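# Seat protruding drives in a loose tower server

## Task

In the tower server, push home each drive that stands proud of its bay. A drive counts as seated only when it is all the way in, its front face is flush with the faces of the two outermost drives, and its lever is closed and latched. Pushing a drive fully in before closing its lever is allowed. The server rests loose on the table. Tilting it beyond a slight amount fails the task, and it must finish in its original spot. Anything that stays in place only because the robot is holding it at the end does not count.

## Robot and tools

ROBOT. Two six-joint arms, left_arm and right_arm, each ending in a two-finger parallel gripper. Base poses in the scene frame: left_arm at (+0.039, +0.489, 0) m, quat_wxyz (+0.998, 0, 0, +0.058); right_arm at (-0.011, -0.478, 0) m, quat_wxyz (+1.000, 0, 0, -0.018). The scene frame has its origin on the tabletop midway between the arms, +z up and +x pointing out across the table. left_arm sits on the +y side. The words left and right are arm names, not image sides.

GRIPPER. The fingers extend along the gripper's own +z axis and close along its y axis. The reported end_effector_position is the spot between the pads when closed, roughly 2 cm short of the fingertips. Closing pushes the tips about 10 mm further along +z. Opening is absolute: +1 = 0.084 m wide, -1 = shut. To hold something, command an opening well below grip_measured (about 24 N per pad at most).

execute_actions. Argument "actions" is a list with zero or one item; optional "pictures" (boolean). An empty list only reports the state. An action item is {"rows": [...], "steps": n}: 1 to 15 rows, steps 1 to 15 (default 15), each step 1/30 s, and the final row repeats if steps outnumber rows. A wait item is {"steps": n} with n up to 300, counted from the previous result, so your reply time is included. A refused call does nothing.

ROW LAYOUT. One flat list of 14 numbers, each in [-1, 1], covering both arms even if one stays still: left_arm dx, dy, dz, rx, ry, rz, opening, then right_arm in the same order. dx to rz are an offset, not a pose, expressed in that gripper's own axes. They are measured from the gripper pose printed in the latest result that shows it; before any such result in the scene, and for second or later calls in one reply, they count from where the gripper is when the action begins. Each row is counted from that same reference, not from the row before it. Scale: 1.0 equals 0.6 m of translation or 180 degrees. rx, ry, rz form a single rotation vector. All-zero offsets are not a pause: they drive the gripper back to the reference pose. To keep an arm still, send the offset back to where it should be in the first call and zeros afterwards.

move. "target": one 14-number row, same layout and same offset reference as above. "speed": top path speed in m/s, 0.002 to 0.5, default 0.25; turning is capped at twice that value in rad/s. Each gripper follows a straight path; both paths finish together, lasting 0.5 to 10 s, and stop short if longer. Paths ignore obstacles and the other arm. The gripper may lag, drift, or overshoot the speed, especially near full reach. The opening is applied at the start. The result adds a move: line giving the ending (done, off_target, moving, held, fault) and any limits: paced means the sent pose was clipped; held means some steps were blocked, after which the arm can jump ahead quickly. Each arm's distance from its target is also given.

wait: "seconds", 0 to 10; sends nothing new. zoom_image: "camera" (cam_head_left, cam_head_right, cam_left_wrist, cam_right_wrist) and "region" [x0, y0, x1, y1] in pixels from the top-left, at most 504 by 504. read_manual: only returns licence text. finished_scene: "scene" number; ends that scene for good and reports whether it succeeded. Answering without any tool call ends everything.

CONTROL LIMITS. Each step the commanded pose is clipped to within 70 mm and 16 degrees of the measured pose, then reached by damped inverse kinematics that favours position over orientation. Elbows cannot fully straighten. Joints move at up to 3.14 rad/s. After an action, an arm continues only to its last clipped pose, so check the result and send the remainder. Joint ranges (rad): waist and forearm roll and wrist roll -6.283 to 6.283, shoulder -2.304 to 2.304, elbow -4.224 to 0.061, wrist pitch -2.164 to 2.164. Load limits (N m): waist 53.4, shoulder 53.4, elbow 44.5, forearm roll 24, wrist pitch 16.9, wrist roll 16.9.

RESULTS. A state line per arm gives gripper position (m), quat_wxyz and velocities, all in the scene frame; printed positions can be somewhat off, more so far out. grip_measured is the actual finger opening on the command scale. A Hand target line shows where the controller is currently steering each gripper. HELD marks steps whose command was not sent; a pose unreachable line names an arm whose command a clearance check altered or blocked. TORQUE FAULT: the arm backs off, holds 10 s and drops the rest of the call. MOTOR HOT appears at 65 °C; at 80 °C an OVER-TEMPERATURE FAULT brakes the arm until it cools. Holding loads heats motors.

CAMERAS. Two fixed head cameras (cam_head_left, cam_head_right) and one wrist camera per arm, all 896x504, with given intrinsics K, distortion and T_world_to_cam; the wrist camera frame has +z forward, +x right, +y down in the image. Calibration may be off by a few degrees and millimetres.

AVOID. Tipping or shifting the server, knocking anything off the table, the arms striking or pressing each other, fast impacts, and targets set far beyond a contact point, since those push hard. Approach drives slowly, push gently, and release so nothing relies on the grippers at the end.

Each tool is called after "Request:" by a JSON object that holds its "fn" and its "kwargs".

## Session

I'll start by looking at the scene.

Request:
{"fn": "execute_actions", "kwargs": {"actions": []}}

Scene clock: 0.00 s of 15600.00 s.
left_arm: end_effector_position=(+0.3545, +0.4172, +0.3399) grip_measured=+1.00 end_effector_quat_wxyz=(-0.344, -0.455, -0.541, +0.618) end_effector_velocity=(+0.000, -0.000, -0.000) end_effector_angular_velocity=(-0.000, +0.001, +0.000) | right_arm: end_effector_position=(+0.1552, -0.7575, +0.1948) grip_measured=+1.00 end_effector_quat_wxyz=(+0.018, +0.812, -0.272, -0.516) end_effector_velocity=(+0.000, +0.000, -0.000) end_effector_angular_velocity=(-0.000, -0.000, +0.001)
Joint positions: left_arm=[ 0.319 -0.414 -0.642 -0.958 -1.704 -0.55   0.084] | right_arm=[-0.705 -0.657 -0.953 -0.407 -1.354  0.226  0.084]
Joint velocities: left_arm=[ 0.    -0.001  0.    -0.     0.    -0.     0.   ] | right_arm=[ 0.    -0.     0.    -0.     0.001  0.     0.   ]
Hand target (left_arm): +0.354, +0.417, +0.340; -0.344, -0.455, -0.541, +0.618
Hand target (right_arm): +0.155, -0.758, +0.195; +0.018, +0.812, -0.272, -0.516

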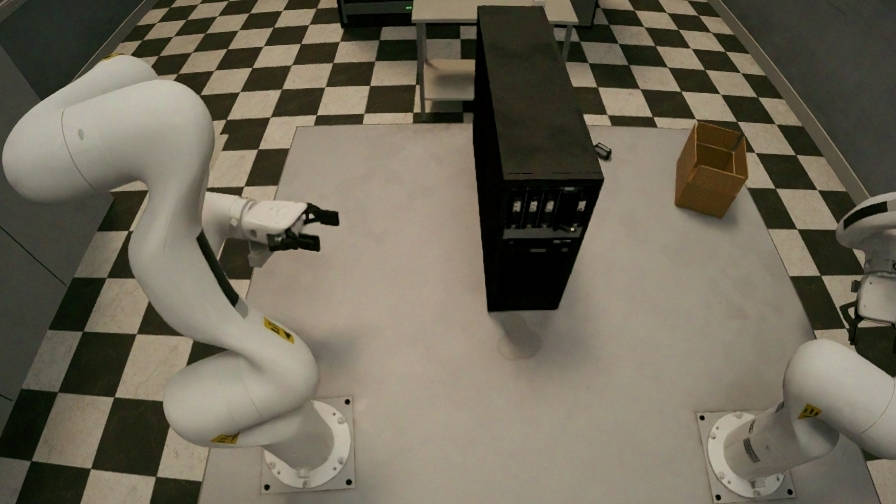

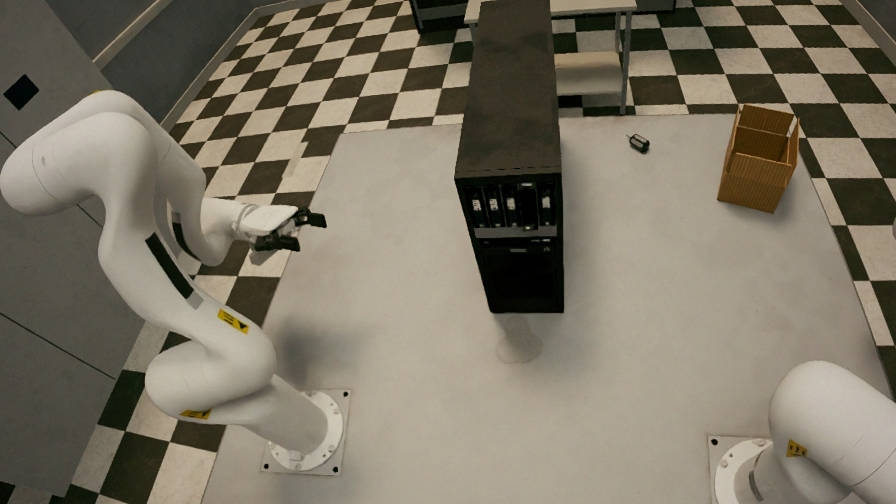

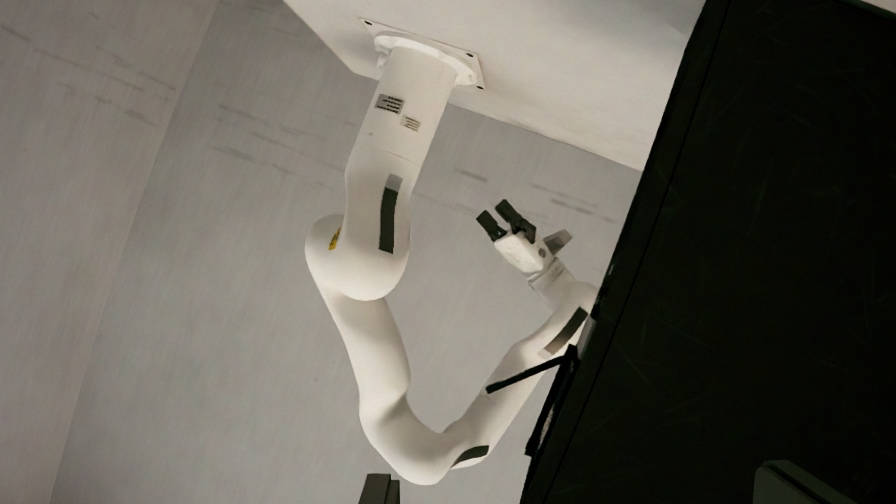

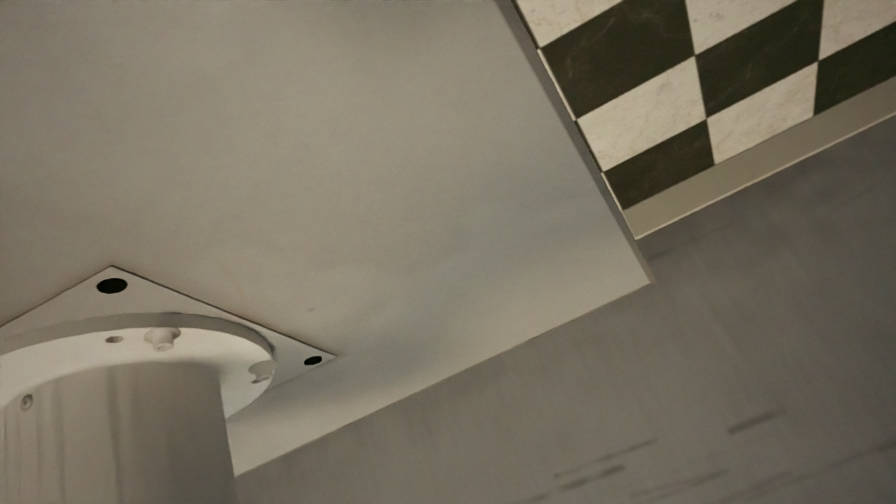

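Request:
{"fn": "zoom_image", "kwargs": {"camera": "cam_head_right", "region": [440, 150, 600, 260]}}

Request:
{"fn": "zoom_image", "kwargs": {"camera": "cam_head_left", "region": [470, 150, 630, 260]}}

Region (440, 150, 600, 260) of cam_head_right's 896x504 image, scaled by 3.150, with more detail than that image has; it fills the top 346 rows of this view, and the rest is white.

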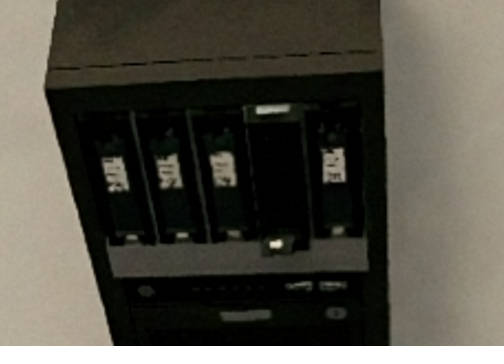

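Region (470, 150, 630, 260) of cam_head_left's 896x504 image, scaled by 3.150, with more detail than that image has; it fills the top 346 rows of this view, and the rest is white.

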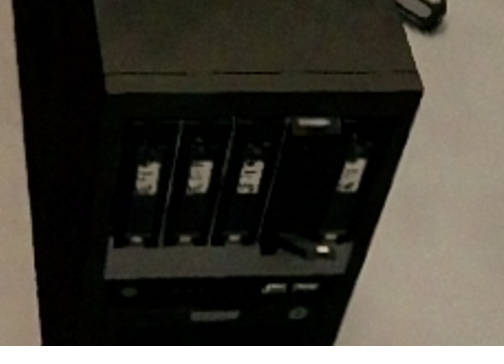

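Request:
{"fn": "move", "kwargs": {"target": [0,0,0,0,0,0,1, -0.8007,-0.9539,0.1259,0.1816,0.8315,-0.1592,1], "speed": 0.3}}

Scene clock: 20.63 s of 15600.00 s.
left_arm: end_effector_position=(+0.3545, +0.4172, +0.3399) grip_measured=+1.00 end_effector_quat_wxyz=(-0.344, -0.455, -0.541, +0.618) end_effector_velocity=(-0.000, -0.000, -0.000) end_effector_angular_velocity=(-0.000, -0.000, +0.000) | right_arm: end_effector_position=(+0.1767, -0.0298, +0.3850) grip_measured=+1.00 end_effector_quat_wxyz=(-0.005, +0.710, -0.004, +0.704) end_effector_velocity=(-0.000, +0.002, +0.000) end_effector_angular_velocity=(-0.000, -0.005, +0.002)
Joint positions: left_arm=[ 0.319 -0.414 -0.642 -0.958 -1.704 -0.55   0.084] | right_arm=[ 1.732 -0.395 -0.785 -1.453 -1.61   2.768  0.084]
Joint velocities: left_arm=[ 0.    -0.     0.    -0.     0.     0.001  0.   ] | right_arm=[-0.    -0.005 -0.004 -0.003 -0.004  0.     0.   ]
Hand target (left_arm): +0.354, +0.417, +0.340; -0.344, -0.455, -0.541, +0.618
Hand target (right_arm): +0.177, -0.030, +0.385; -0.005, +0.710, -0.004, +0.704
Off the commanded pose (left_arm): 0.000 m, 0 deg.
Off the commanded pose (right_arm): 0.005 m, 1 deg.
After step 90, 12.60 s passed at rest.
move: off_target (right_arm)
camera_calibration (this result's frames):
cam_right_wrist: T_world_to_cam=[[-0.00918775, -0.999954, 0.00273318, 0.000341474], [-0.0140357, -0.00260407, -0.999898, 0.452195], [0.999859, -0.00922517, -0.0140112, -0.0366119], [0, 0, 0, 1]] pos_world=[0.0429567, 0.00118125, 0.451635]

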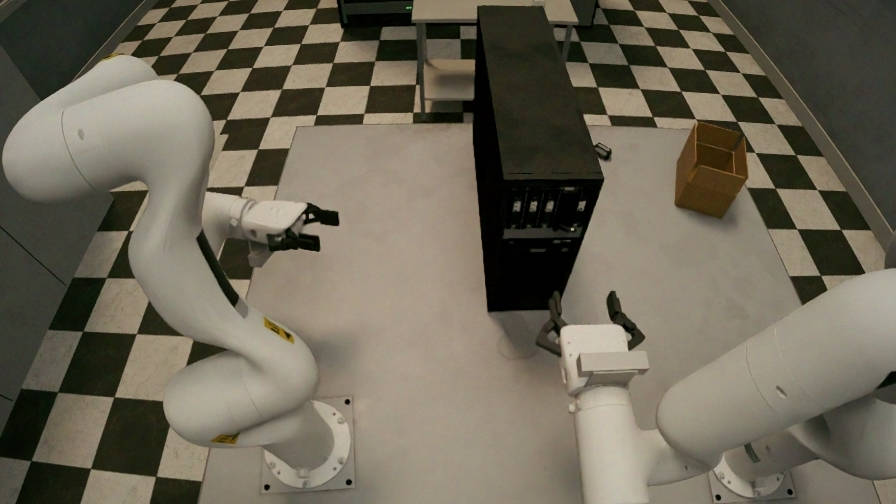

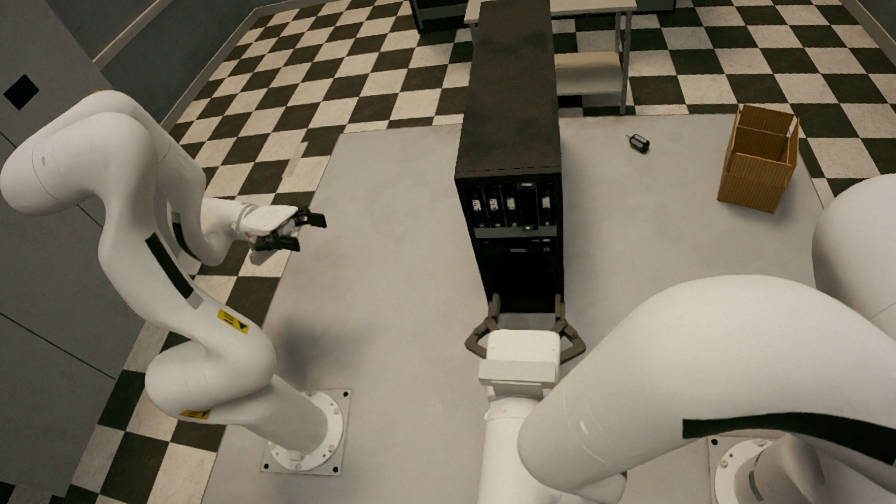

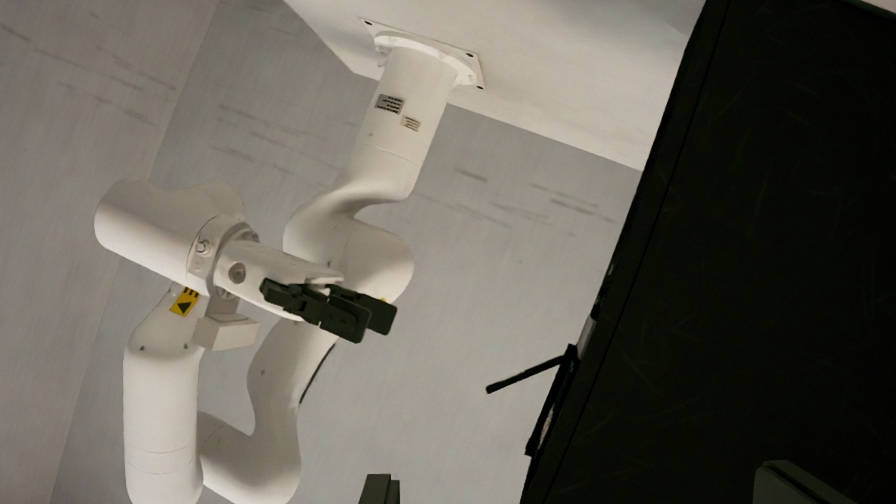

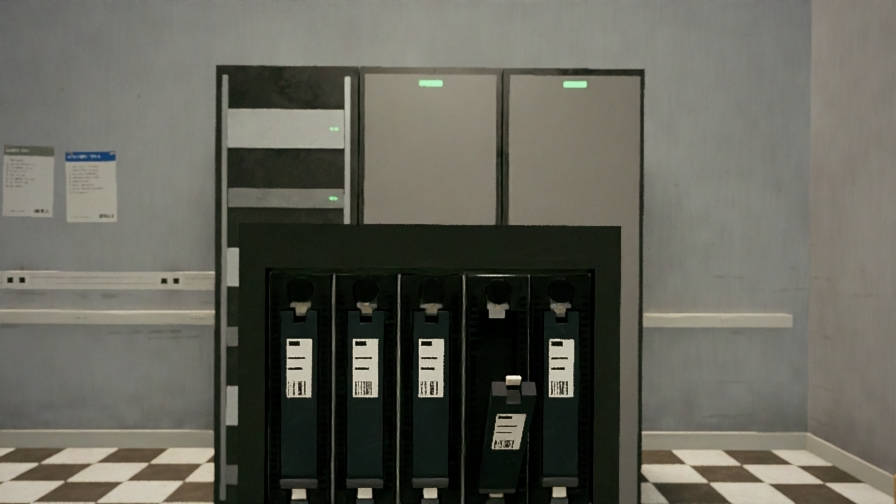

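Request:
{"fn": "zoom_image", "kwargs": {"camera": "cam_right_wrist", "region": [400, 260, 640, 504]}}

Region (400, 260, 640, 504) of cam_right_wrist's 896x504 image, scaled by 2.066, with more detail than that image has; it fills the left 496 columns of this view, and the rest is white.

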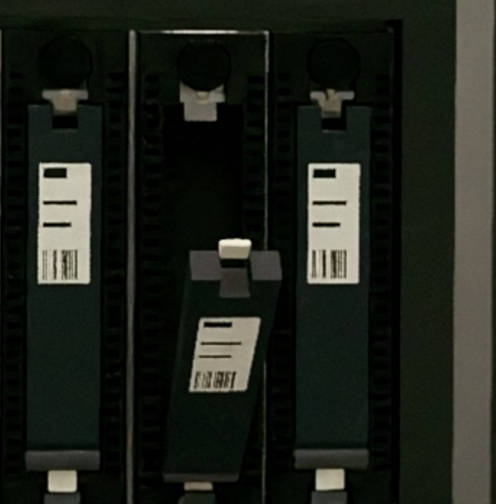

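Request:
{"fn": "move", "kwargs": {"target": [0,0,0,0,0,0,1, 0.0083,-0.0113,0.1055,0,0,0,-1], "speed": 0.15}}

Scene clock: 37.23 s of 15600.00 s.
left_arm: end_effector_position=(+0.3545, +0.4172, +0.3399) grip_measured=+1.00 end_effector_quat_wxyz=(-0.344, -0.455, -0.541, +0.618) end_effector_velocity=(+0.000, +0.000, +0.000) end_effector_angular_velocity=(-0.000, -0.003, +0.000) | right_arm: end_effector_position=(+0.2399, -0.0229, +0.3899) grip_measured=-1.00 end_effector_quat_wxyz=(-0.006, +0.710, -0.004, +0.704) end_effector_velocity=(+0.002, -0.000, +0.000) end_effector_angular_velocity=(+0.001, -0.000, -0.002)
Joint positions: left_arm=[ 0.319 -0.414 -0.642 -0.958 -1.704 -0.55   0.084] | right_arm=[ 1.592 -0.392 -0.796 -1.583 -1.557  2.751  0.   ]
Joint velocities: left_arm=[-0.    -0.    -0.    -0.    -0.     0.002  0.   ] | right_arm=[-0.005  0.    -0.001 -0.003  0.001 -0.     0.   ]
Hand target (left_arm): +0.354, +0.417, +0.340; -0.344, -0.455, -0.541, +0.618
Hand target (right_arm): +0.240, -0.023, +0.390; -0.005, +0.710, -0.004, +0.704
Off the commanded pose (left_arm): 0.000 m, 0 deg.
Off the commanded pose (right_arm): 0.000 m, 0 deg.
After step 90, 12.73 s passed at rest.
move: done
camera_calibration (this result's frames):
cam_left_wrist: T_world_to_cam=[[0.912675, -0.17073, -0.371315, -0.0919648], [0.371293, -0.0332727, 0.92792, -0.373319], [-0.170778, -0.984756, 0.0330236, 0.591654], [0, 0, 0, 1]] pos_world=[0.323587, 0.554513, 0.292724]
cam_right_wrist: T_world_to_cam=[[-0.00903081, -0.999956, 0.0026142, 0.00787209], [-0.0133142, -0.00249383, -0.999908, 0.457808], [0.999871, -0.00906479, -0.0132911, -0.0999435], [0, 0, 0, 1]] pos_world=[0.106097, 0.00810747, 0.456417]

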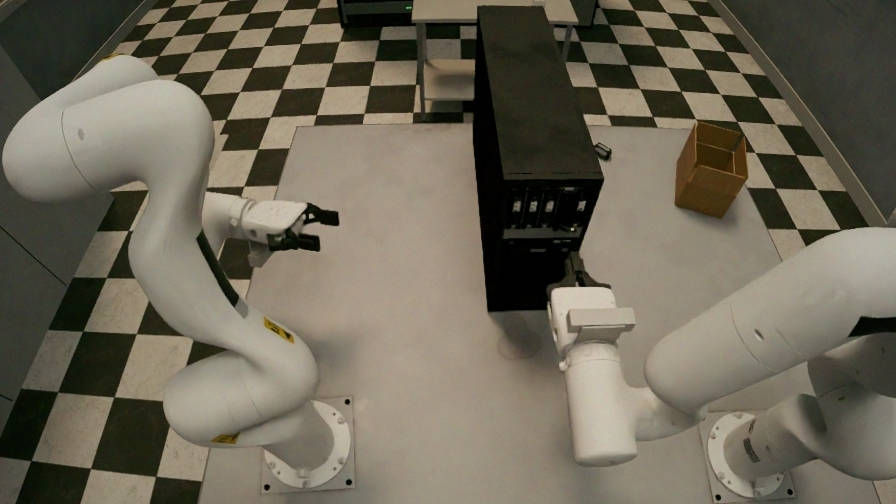

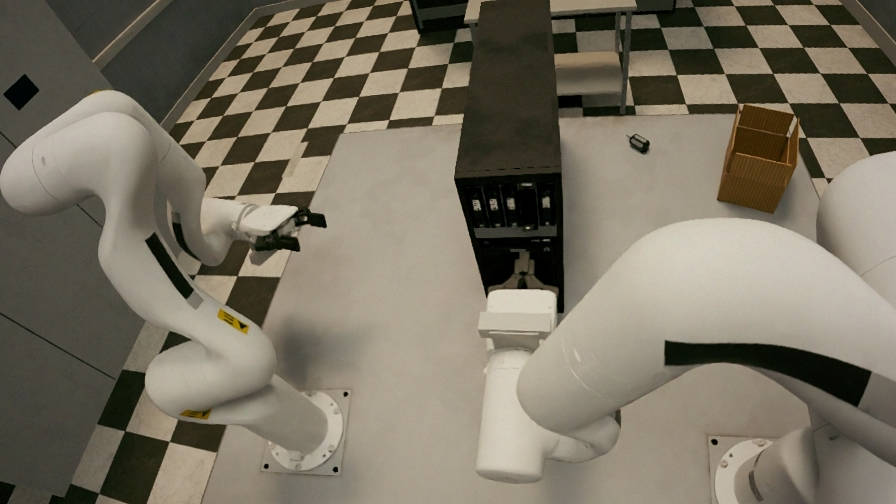

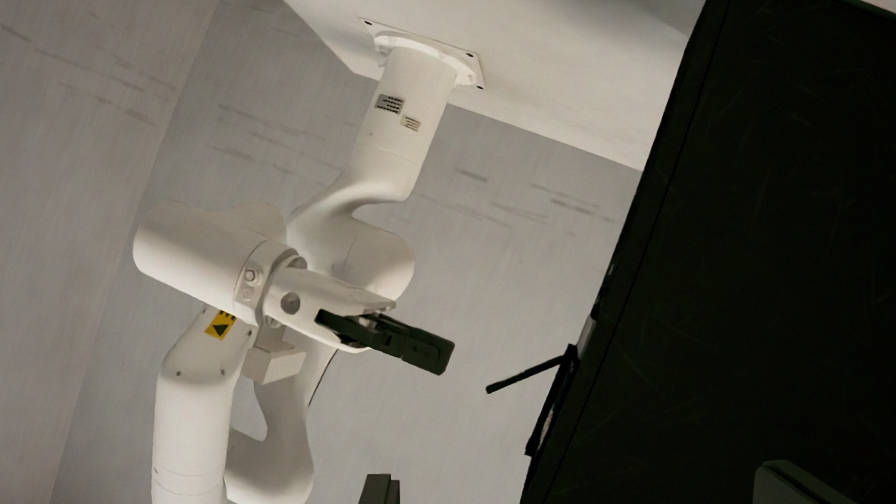

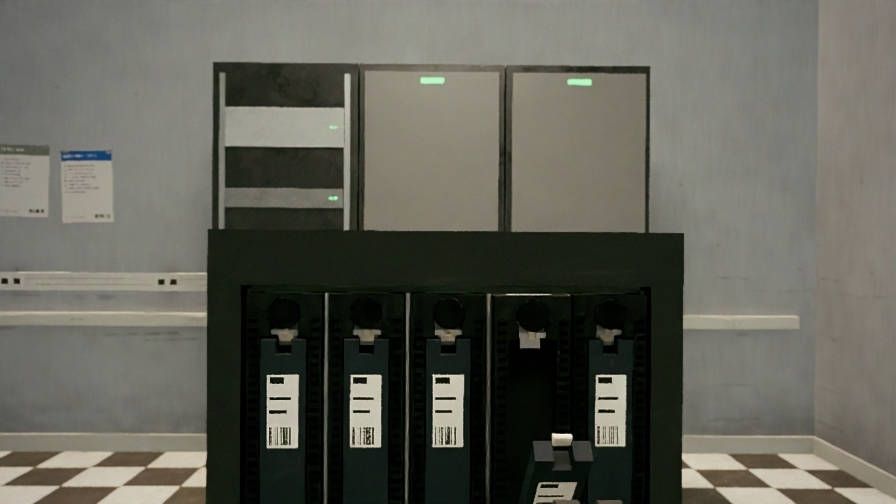

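Request:
{"fn": "move", "kwargs": {"target": [0,0,0,0,0,0,1, 0,0,0.0667,0,0,0,-1], "speed": 0.05}}

Scene clock: 40.87 s of 15600.00 s.
left_arm: end_effector_position=(+0.3545, +0.4172, +0.3399) grip_measured=+1.00 end_effector_quat_wxyz=(-0.344, -0.455, -0.541, +0.618) end_effector_velocity=(-0.000, +0.000, +0.000) end_effector_angular_velocity=(-0.000, -0.001, -0.000) | right_arm: end_effector_position=(+0.2798, -0.0227, +0.3898) grip_measured=-1.00 end_effector_quat_wxyz=(-0.006, +0.710, -0.004, +0.705) end_effector_velocity=(+0.001, +0.000, +0.001) end_effector_angular_velocity=(+0.002, -0.000, +0.001)
Joint positions: left_arm=[ 0.319 -0.414 -0.642 -0.958 -1.704 -0.55   0.084] | right_arm=[ 1.504 -0.397 -0.803 -1.664 -1.523  2.751  0.   ]
Joint velocities: left_arm=[ 0.  0.  0.  0. -0.  0.  0.] | right_arm=[-0.001  0.001 -0.    -0.002  0.001  0.001  0.   ]
Hand target (left_arm): +0.354, +0.417, +0.340; -0.344, -0.455, -0.541, +0.618
Hand target (right_arm): +0.280, -0.023, +0.390; -0.006, +0.710, -0.004, +0.705
Off the commanded pose (left_arm): 0.000 m, 0 deg.
Off the commanded pose (right_arm): 0.000 m, 0 deg.
move: done
camera_calibration (this result's frames):
cam_left_wrist: T_world_to_cam=[[0.912675, -0.17073, -0.371315, -0.0919647], [0.371293, -0.0332726, 0.927919, -0.373319], [-0.170778, -0.984756, 0.0330238, 0.591654], [0, 0, 0, 1]] pos_world=[0.323586, 0.554513, 0.292724]
cam_right_wrist: T_world_to_cam=[[-0.00897917, -0.999956, 0.00256963, 0.00838416], [-0.012843, -0.0024542, -0.999915, 0.45813], [0.999877, -0.0090114, -0.0128204, -0.140072], [0, 0, 0, 1]] pos_world=[0.146014, 0.00824589, 0.456273]

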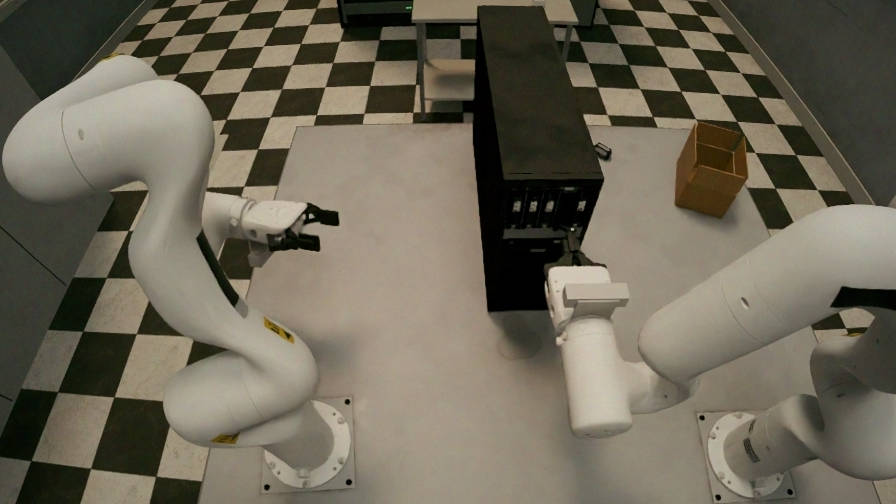

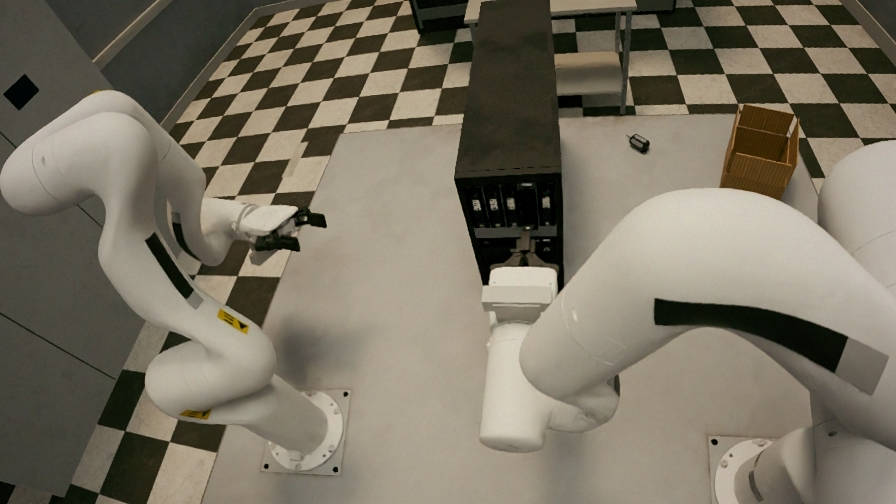

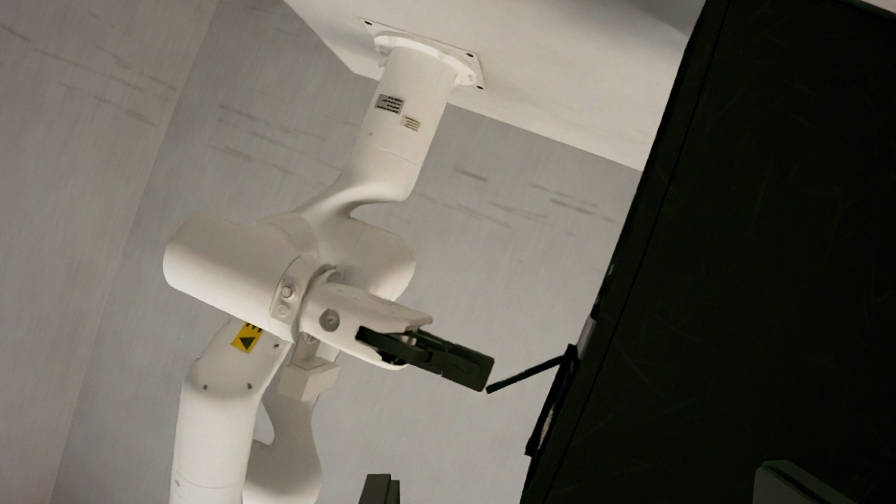

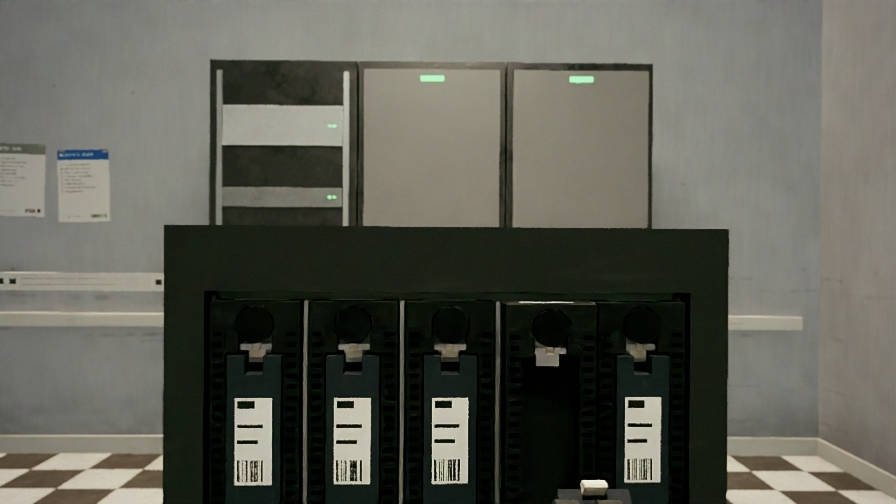

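Request:
{"fn": "move", "kwargs": {"target": [0,0,0,0,0,0,1, 0,0,0.05,0,0,0,-1], "speed": 0.04}}

Scene clock: 44.87 s of 15600.00 s.
left_arm: end_effector_position=(+0.3545, +0.4172, +0.3399) grip_measured=+1.00 end_effector_quat_wxyz=(-0.344, -0.455, -0.541, +0.618) end_effector_velocity=(+0.000, -0.000, +0.000) end_effector_angular_velocity=(+0.000, -0.001, +0.000) | right_arm: end_effector_position=(+0.3079, -0.0223, +0.3896) grip_measured=-1.00 end_effector_quat_wxyz=(-0.006, +0.709, -0.003, +0.705) end_effector_velocity=(+0.004, +0.002, -0.005) end_effector_angular_velocity=(-0.002, +0.014, +0.005)
Joint positions: left_arm=[ 0.319 -0.414 -0.642 -0.958 -1.704 -0.55   0.084] | right_arm=[ 1.444 -0.405 -0.813 -1.723 -1.5    2.751  0.   ]
Joint velocities: left_arm=[-0.  0.  0. -0.  0.  0. -0.] | right_arm=[-0.008 -0.006 -0.005 -0.006  0.018 -0.001  0.   ]
Hand target (left_arm): +0.354, +0.417, +0.340; -0.344, -0.455, -0.541, +0.618
Hand target (right_arm): +0.310, -0.023, +0.390; -0.006, +0.709, -0.004, +0.705
Off the commanded pose (left_arm): 0.000 m, 0 deg.
Off the commanded pose (right_arm): 0.002 m, 0 deg.
move: done
camera_calibration (this result's frames):
cam_left_wrist: T_world_to_cam=[[0.912675, -0.17073, -0.371315, -0.0919647], [0.371293, -0.0332727, 0.92792, -0.373319], [-0.170778, -0.984756, 0.0330237, 0.591654], [0, 0, 0, 1]] pos_world=[0.323587, 0.554513, 0.292724]
cam_right_wrist: T_world_to_cam=[[-0.00660714, -0.999971, 0.00385518, 0.00783435], [-0.0114213, -0.00377955, -0.999928, 0.457786], [0.999913, -0.00665069, -0.011396, -0.168681], [0, 0, 0, 1]] pos_world=[0.173947, 0.00844249, 0.4558]

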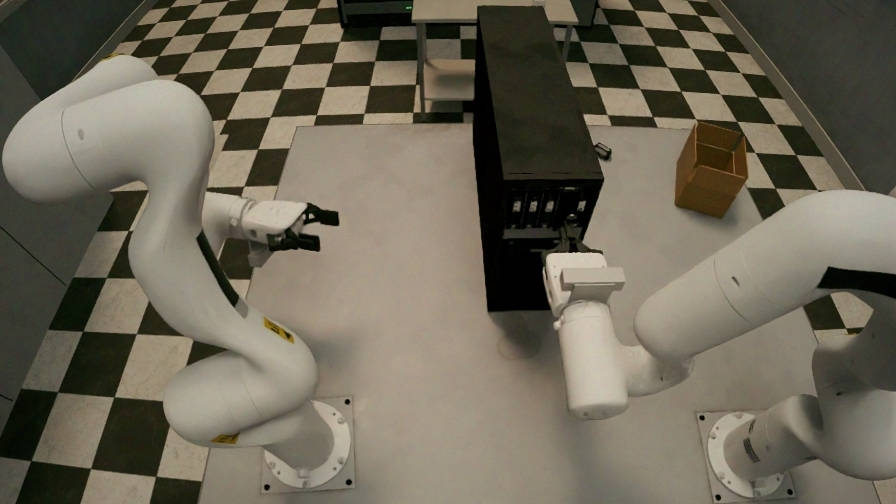

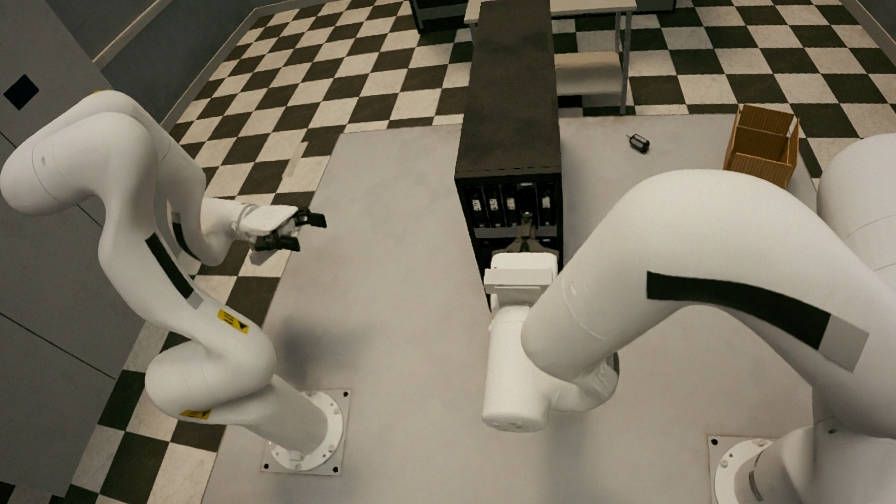

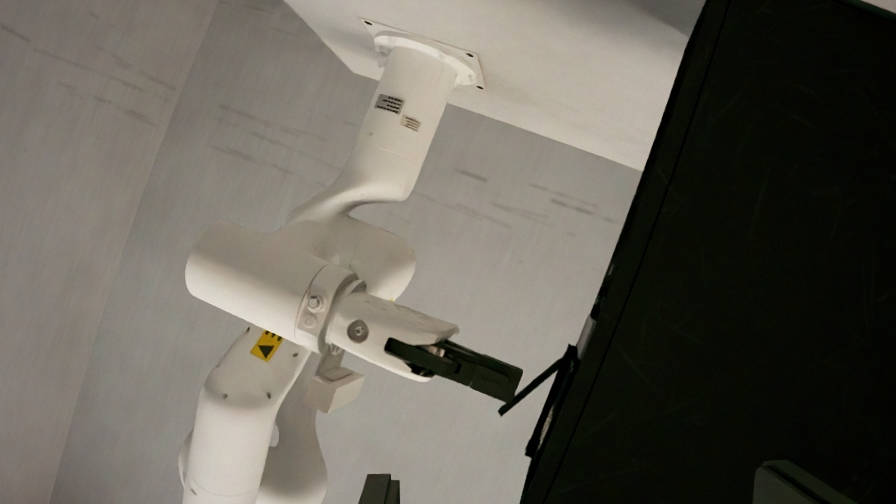

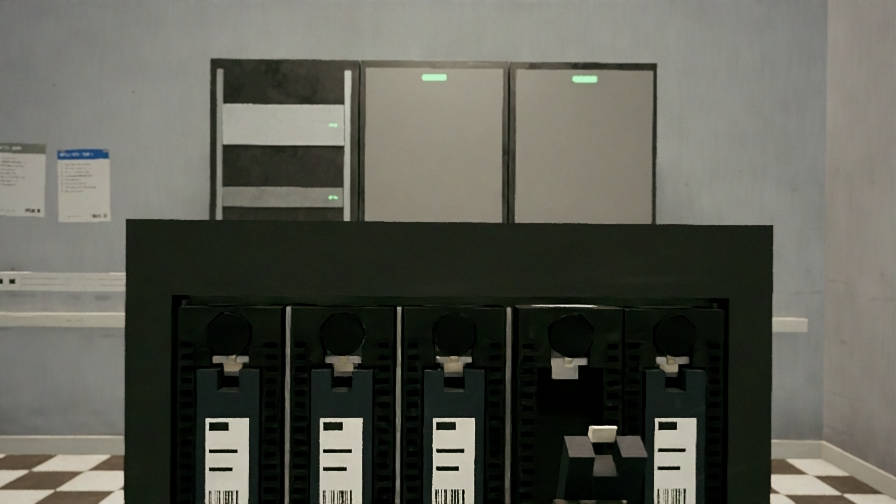

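Request:
{"fn": "move", "kwargs": {"target": [0,0,0,0,0,0,1, 0,0,0.0417,0,0,0,-1], "speed": 0.03}}

Scene clock: 55.83 s of 15600.00 s.
left_arm: end_effector_position=(+0.3545, +0.4172, +0.3399) grip_measured=+1.00 end_effector_quat_wxyz=(-0.344, -0.455, -0.541, +0.618) end_effector_velocity=(-0.000, -0.000, -0.000) end_effector_angular_velocity=(-0.001, +0.001, +0.000) | right_arm: end_effector_position=(+0.2874, -0.0032, +0.3876) grip_measured=-1.00 end_effector_quat_wxyz=(-0.027, +0.710, +0.021, +0.703) end_effector_velocity=(-0.001, +0.000, +0.000) end_effector_angular_velocity=(+0.000, -0.001, +0.001)
Joint positions: left_arm=[ 0.319 -0.414 -0.642 -0.957 -1.704 -0.55   0.084] | right_arm=[ 1.487 -0.408 -0.815 -1.738 -1.488  2.751  0.   ]
Joint velocities: left_arm=[ 0.    -0.     0.001 -0.    -0.    -0.     0.   ] | right_arm=[ 0.001 -0.    -0.     0.    -0.001  0.     0.   ]
Hand target (left_arm): +0.354, +0.417, +0.340; -0.344, -0.455, -0.541, +0.618
Hand target (right_arm): +0.287, -0.003, +0.388; -0.027, +0.710, +0.021, +0.703
Off the commanded pose (left_arm): 0.000 m, 0 deg.
Off the commanded pose (right_arm): 0.049 m, 4 deg.
TORQUE FAULT: the external load on joint 1 (waist) of the right arm reached its load limit, and that arm stopped for 10 seconds. A torque fault stops only its own arm. That arm's remaining commands of this call were not run. Joint 1 (waist) of that arm moved back by up to 3 degrees. That arm holds there, with its grip as last carried out, and accepts commands again: back off and push less far. That arm stops again, at the same cost, whenever a joint's load reaches its limit.
move: fault (right_arm)
camera_calibration (this result's frames):
cam_left_wrist: T_world_to_cam=[[0.912675, -0.17073, -0.371315, -0.0919645], [0.371293, -0.0332728, 0.927919, -0.373319], [-0.170779, -0.984756, 0.0330237, 0.591655], [0, 0, 0, 1]] pos_world=[0.323586, 0.554513, 0.292724]
cam_right_wrist: T_world_to_cam=[[0.0563656, -0.99839, 0.00630219, 0.00776397], [-0.0156237, -0.00719348, -0.999852, 0.456795], [0.998288, 0.0562588, -0.016004, -0.145657], [0, 0, 0, 1]] pos_world=[0.152107, 0.0192319, 0.454347]

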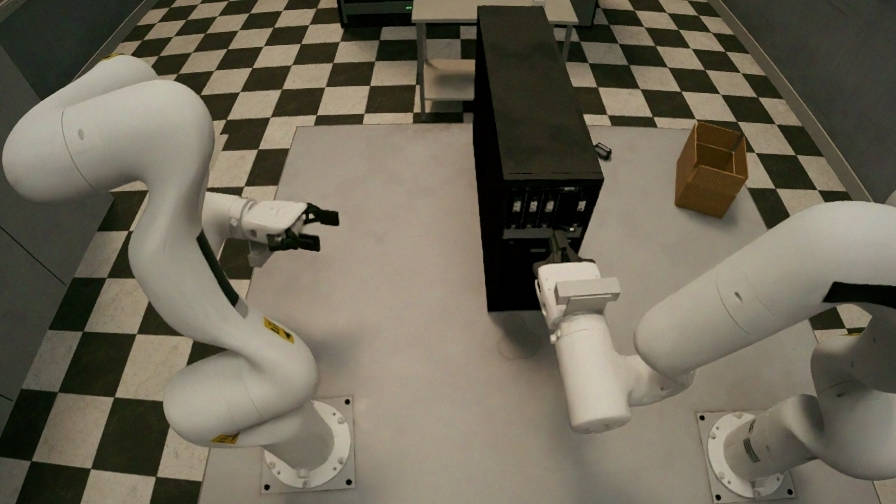

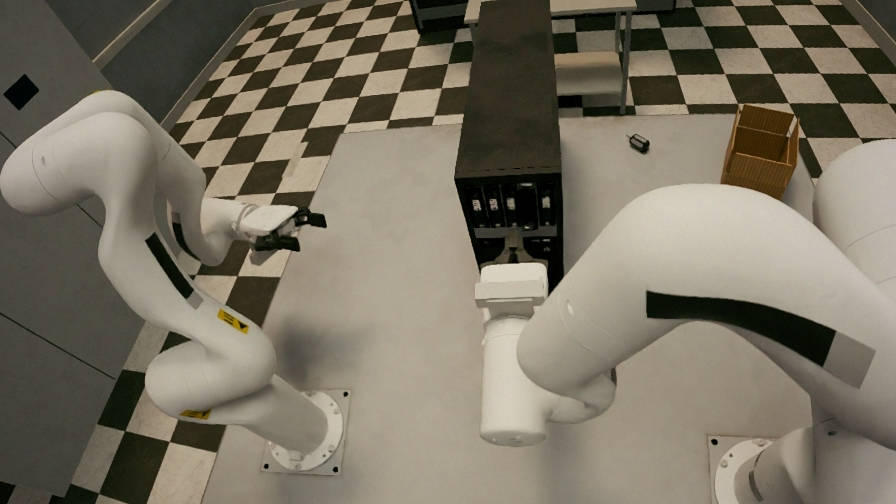

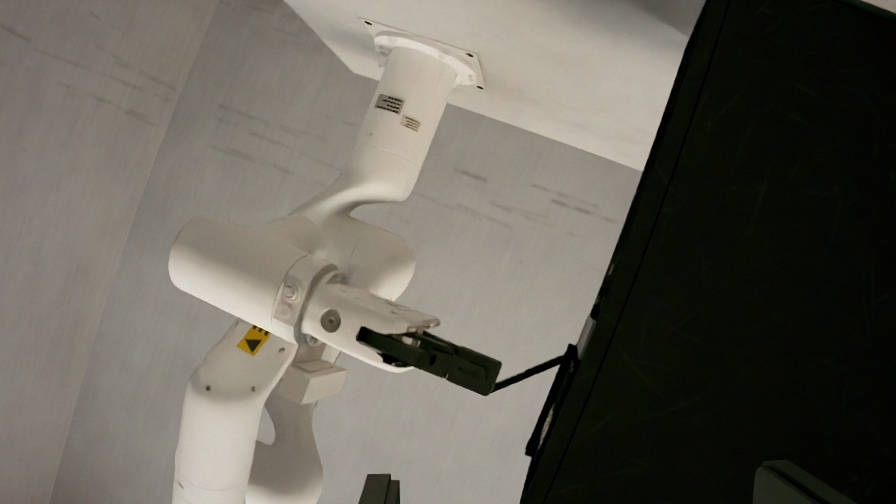

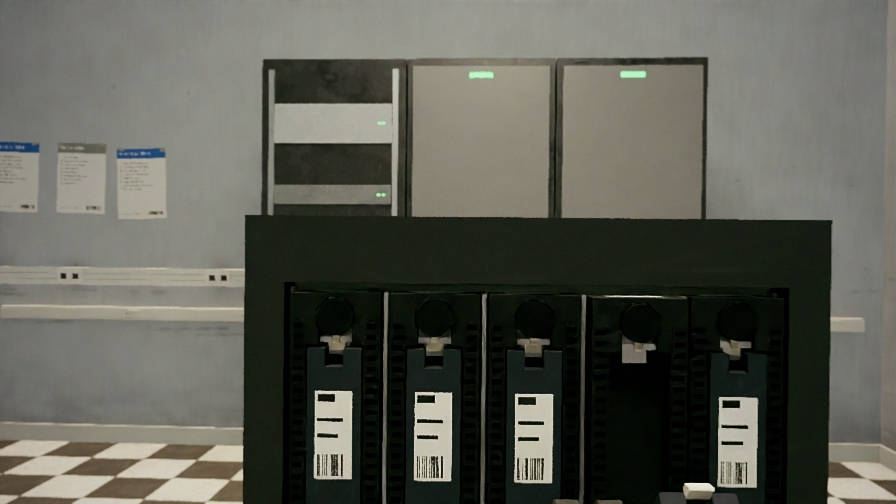

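Request:
{"fn": "move", "kwargs": {"target": [0,0,0,0,0,0,1, 0.1123,0.0311,-0.0278,-0.0218,-0.1633,0.003,-1], "speed": 0.1}}

Scene clock: 81.90 s of 15600.00 s.
left_arm: end_effector_position=(+0.3545, +0.4172, +0.3399) grip_measured=+1.00 end_effector_quat_wxyz=(-0.344, -0.455, -0.541, +0.618) end_effector_velocity=(+0.000, +0.000, +0.000) end_effector_angular_velocity=(-0.000, -0.002, +0.000) | right_arm: end_effector_position=(+0.2724, -0.0230, +0.4552) grip_measured=-1.00 end_effector_quat_wxyz=(-0.001, +0.866, -0.000, +0.500) end_effector_velocity=(-0.000, -0.000, +0.001) end_effector_angular_velocity=(-0.003, +0.007, -0.000)
Joint positions: left_arm=[ 0.319 -0.414 -0.642 -0.958 -1.704 -0.55   0.084] | right_arm=[ 1.45  -0.112 -0.948 -1.255 -1.12   2.192  0.   ]
Joint velocities: left_arm=[-0.     0.    -0.    -0.    -0.     0.002  0.   ] | right_arm=[-0.001  0.001 -0.003  0.009  0.002 -0.011  0.   ]
Hand target (left_arm): +0.354, +0.417, +0.340; -0.344, -0.455, -0.541, +0.618
Hand target (right_arm): +0.272, -0.023, +0.455; -0.001, +0.866, -0.000, +0.500
Off the commanded pose (left_arm): 0.000 m, 0 deg.
Off the commanded pose (right_arm): 0.001 m, 0 deg.
After step 90, 20.17 s passed at rest.
move: done
camera_calibration (this result's frames):
cam_left_wrist: T_world_to_cam=[[0.912675, -0.17073, -0.371315, -0.0919646], [0.371293, -0.0332729, 0.927919, -0.373319], [-0.170779, -0.984756, 0.0330236, 0.591655], [0, 0, 0, 1]] pos_world=[0.323586, 0.554513, 0.292724]
cam_right_wrist: T_world_to_cam=[[-0.00174299, -0.999835, 0.0180867, -0.00113848], [-0.504443, -0.0147378, -0.863319, 0.594842], [0.863443, -0.0106284, -0.504334, 0.12904], [0, 0, 0, 1]] pos_world=[0.188643, 0.00899985, 0.578639]

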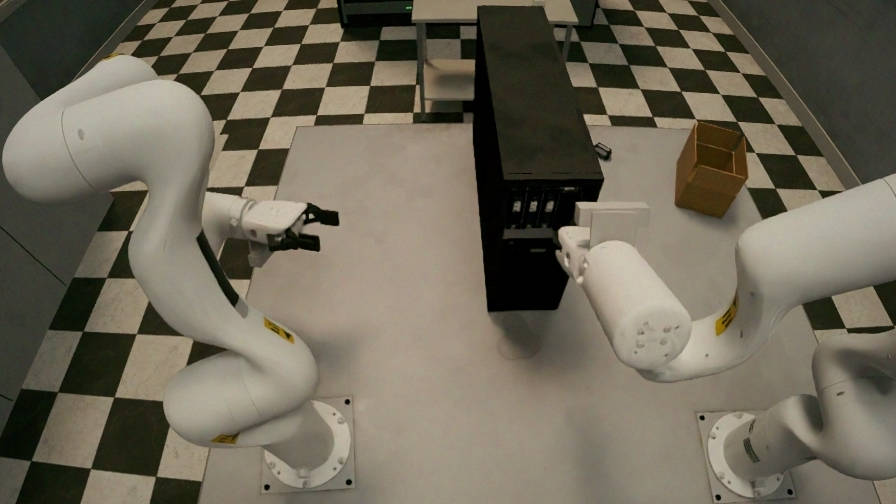

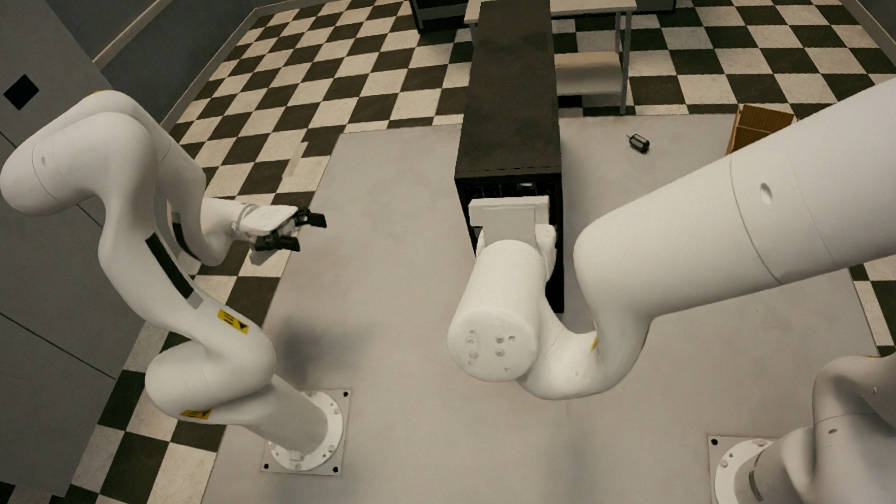

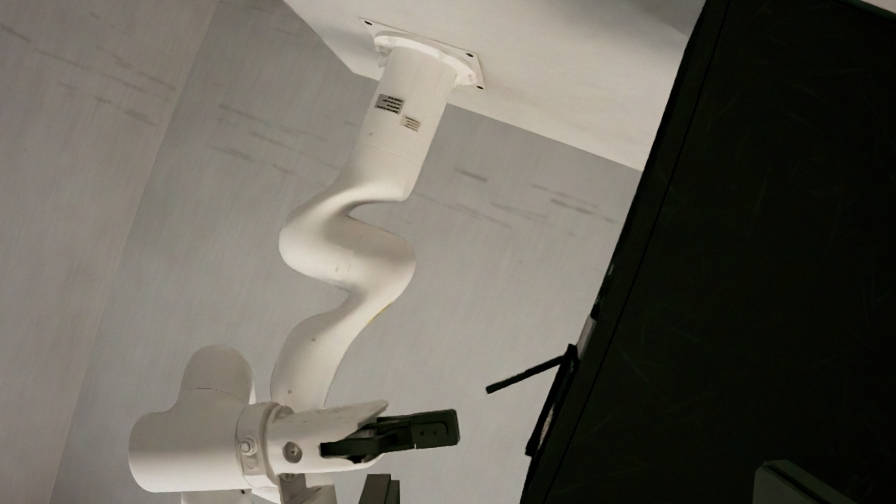

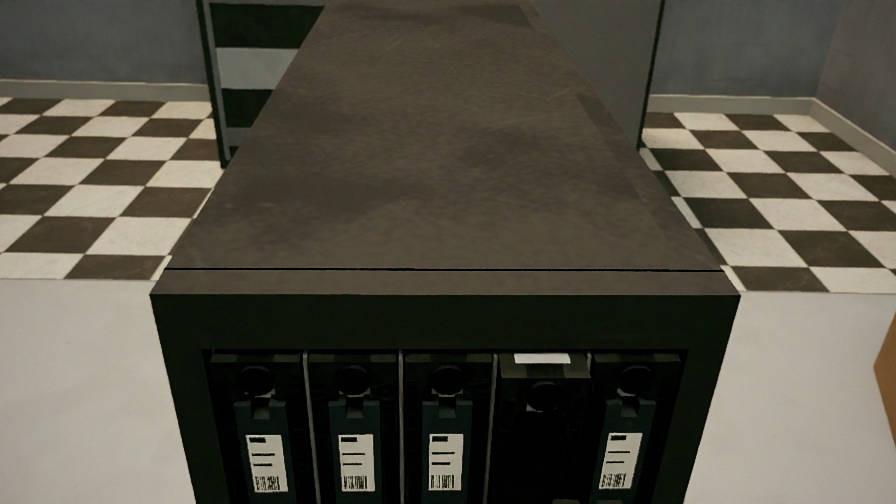

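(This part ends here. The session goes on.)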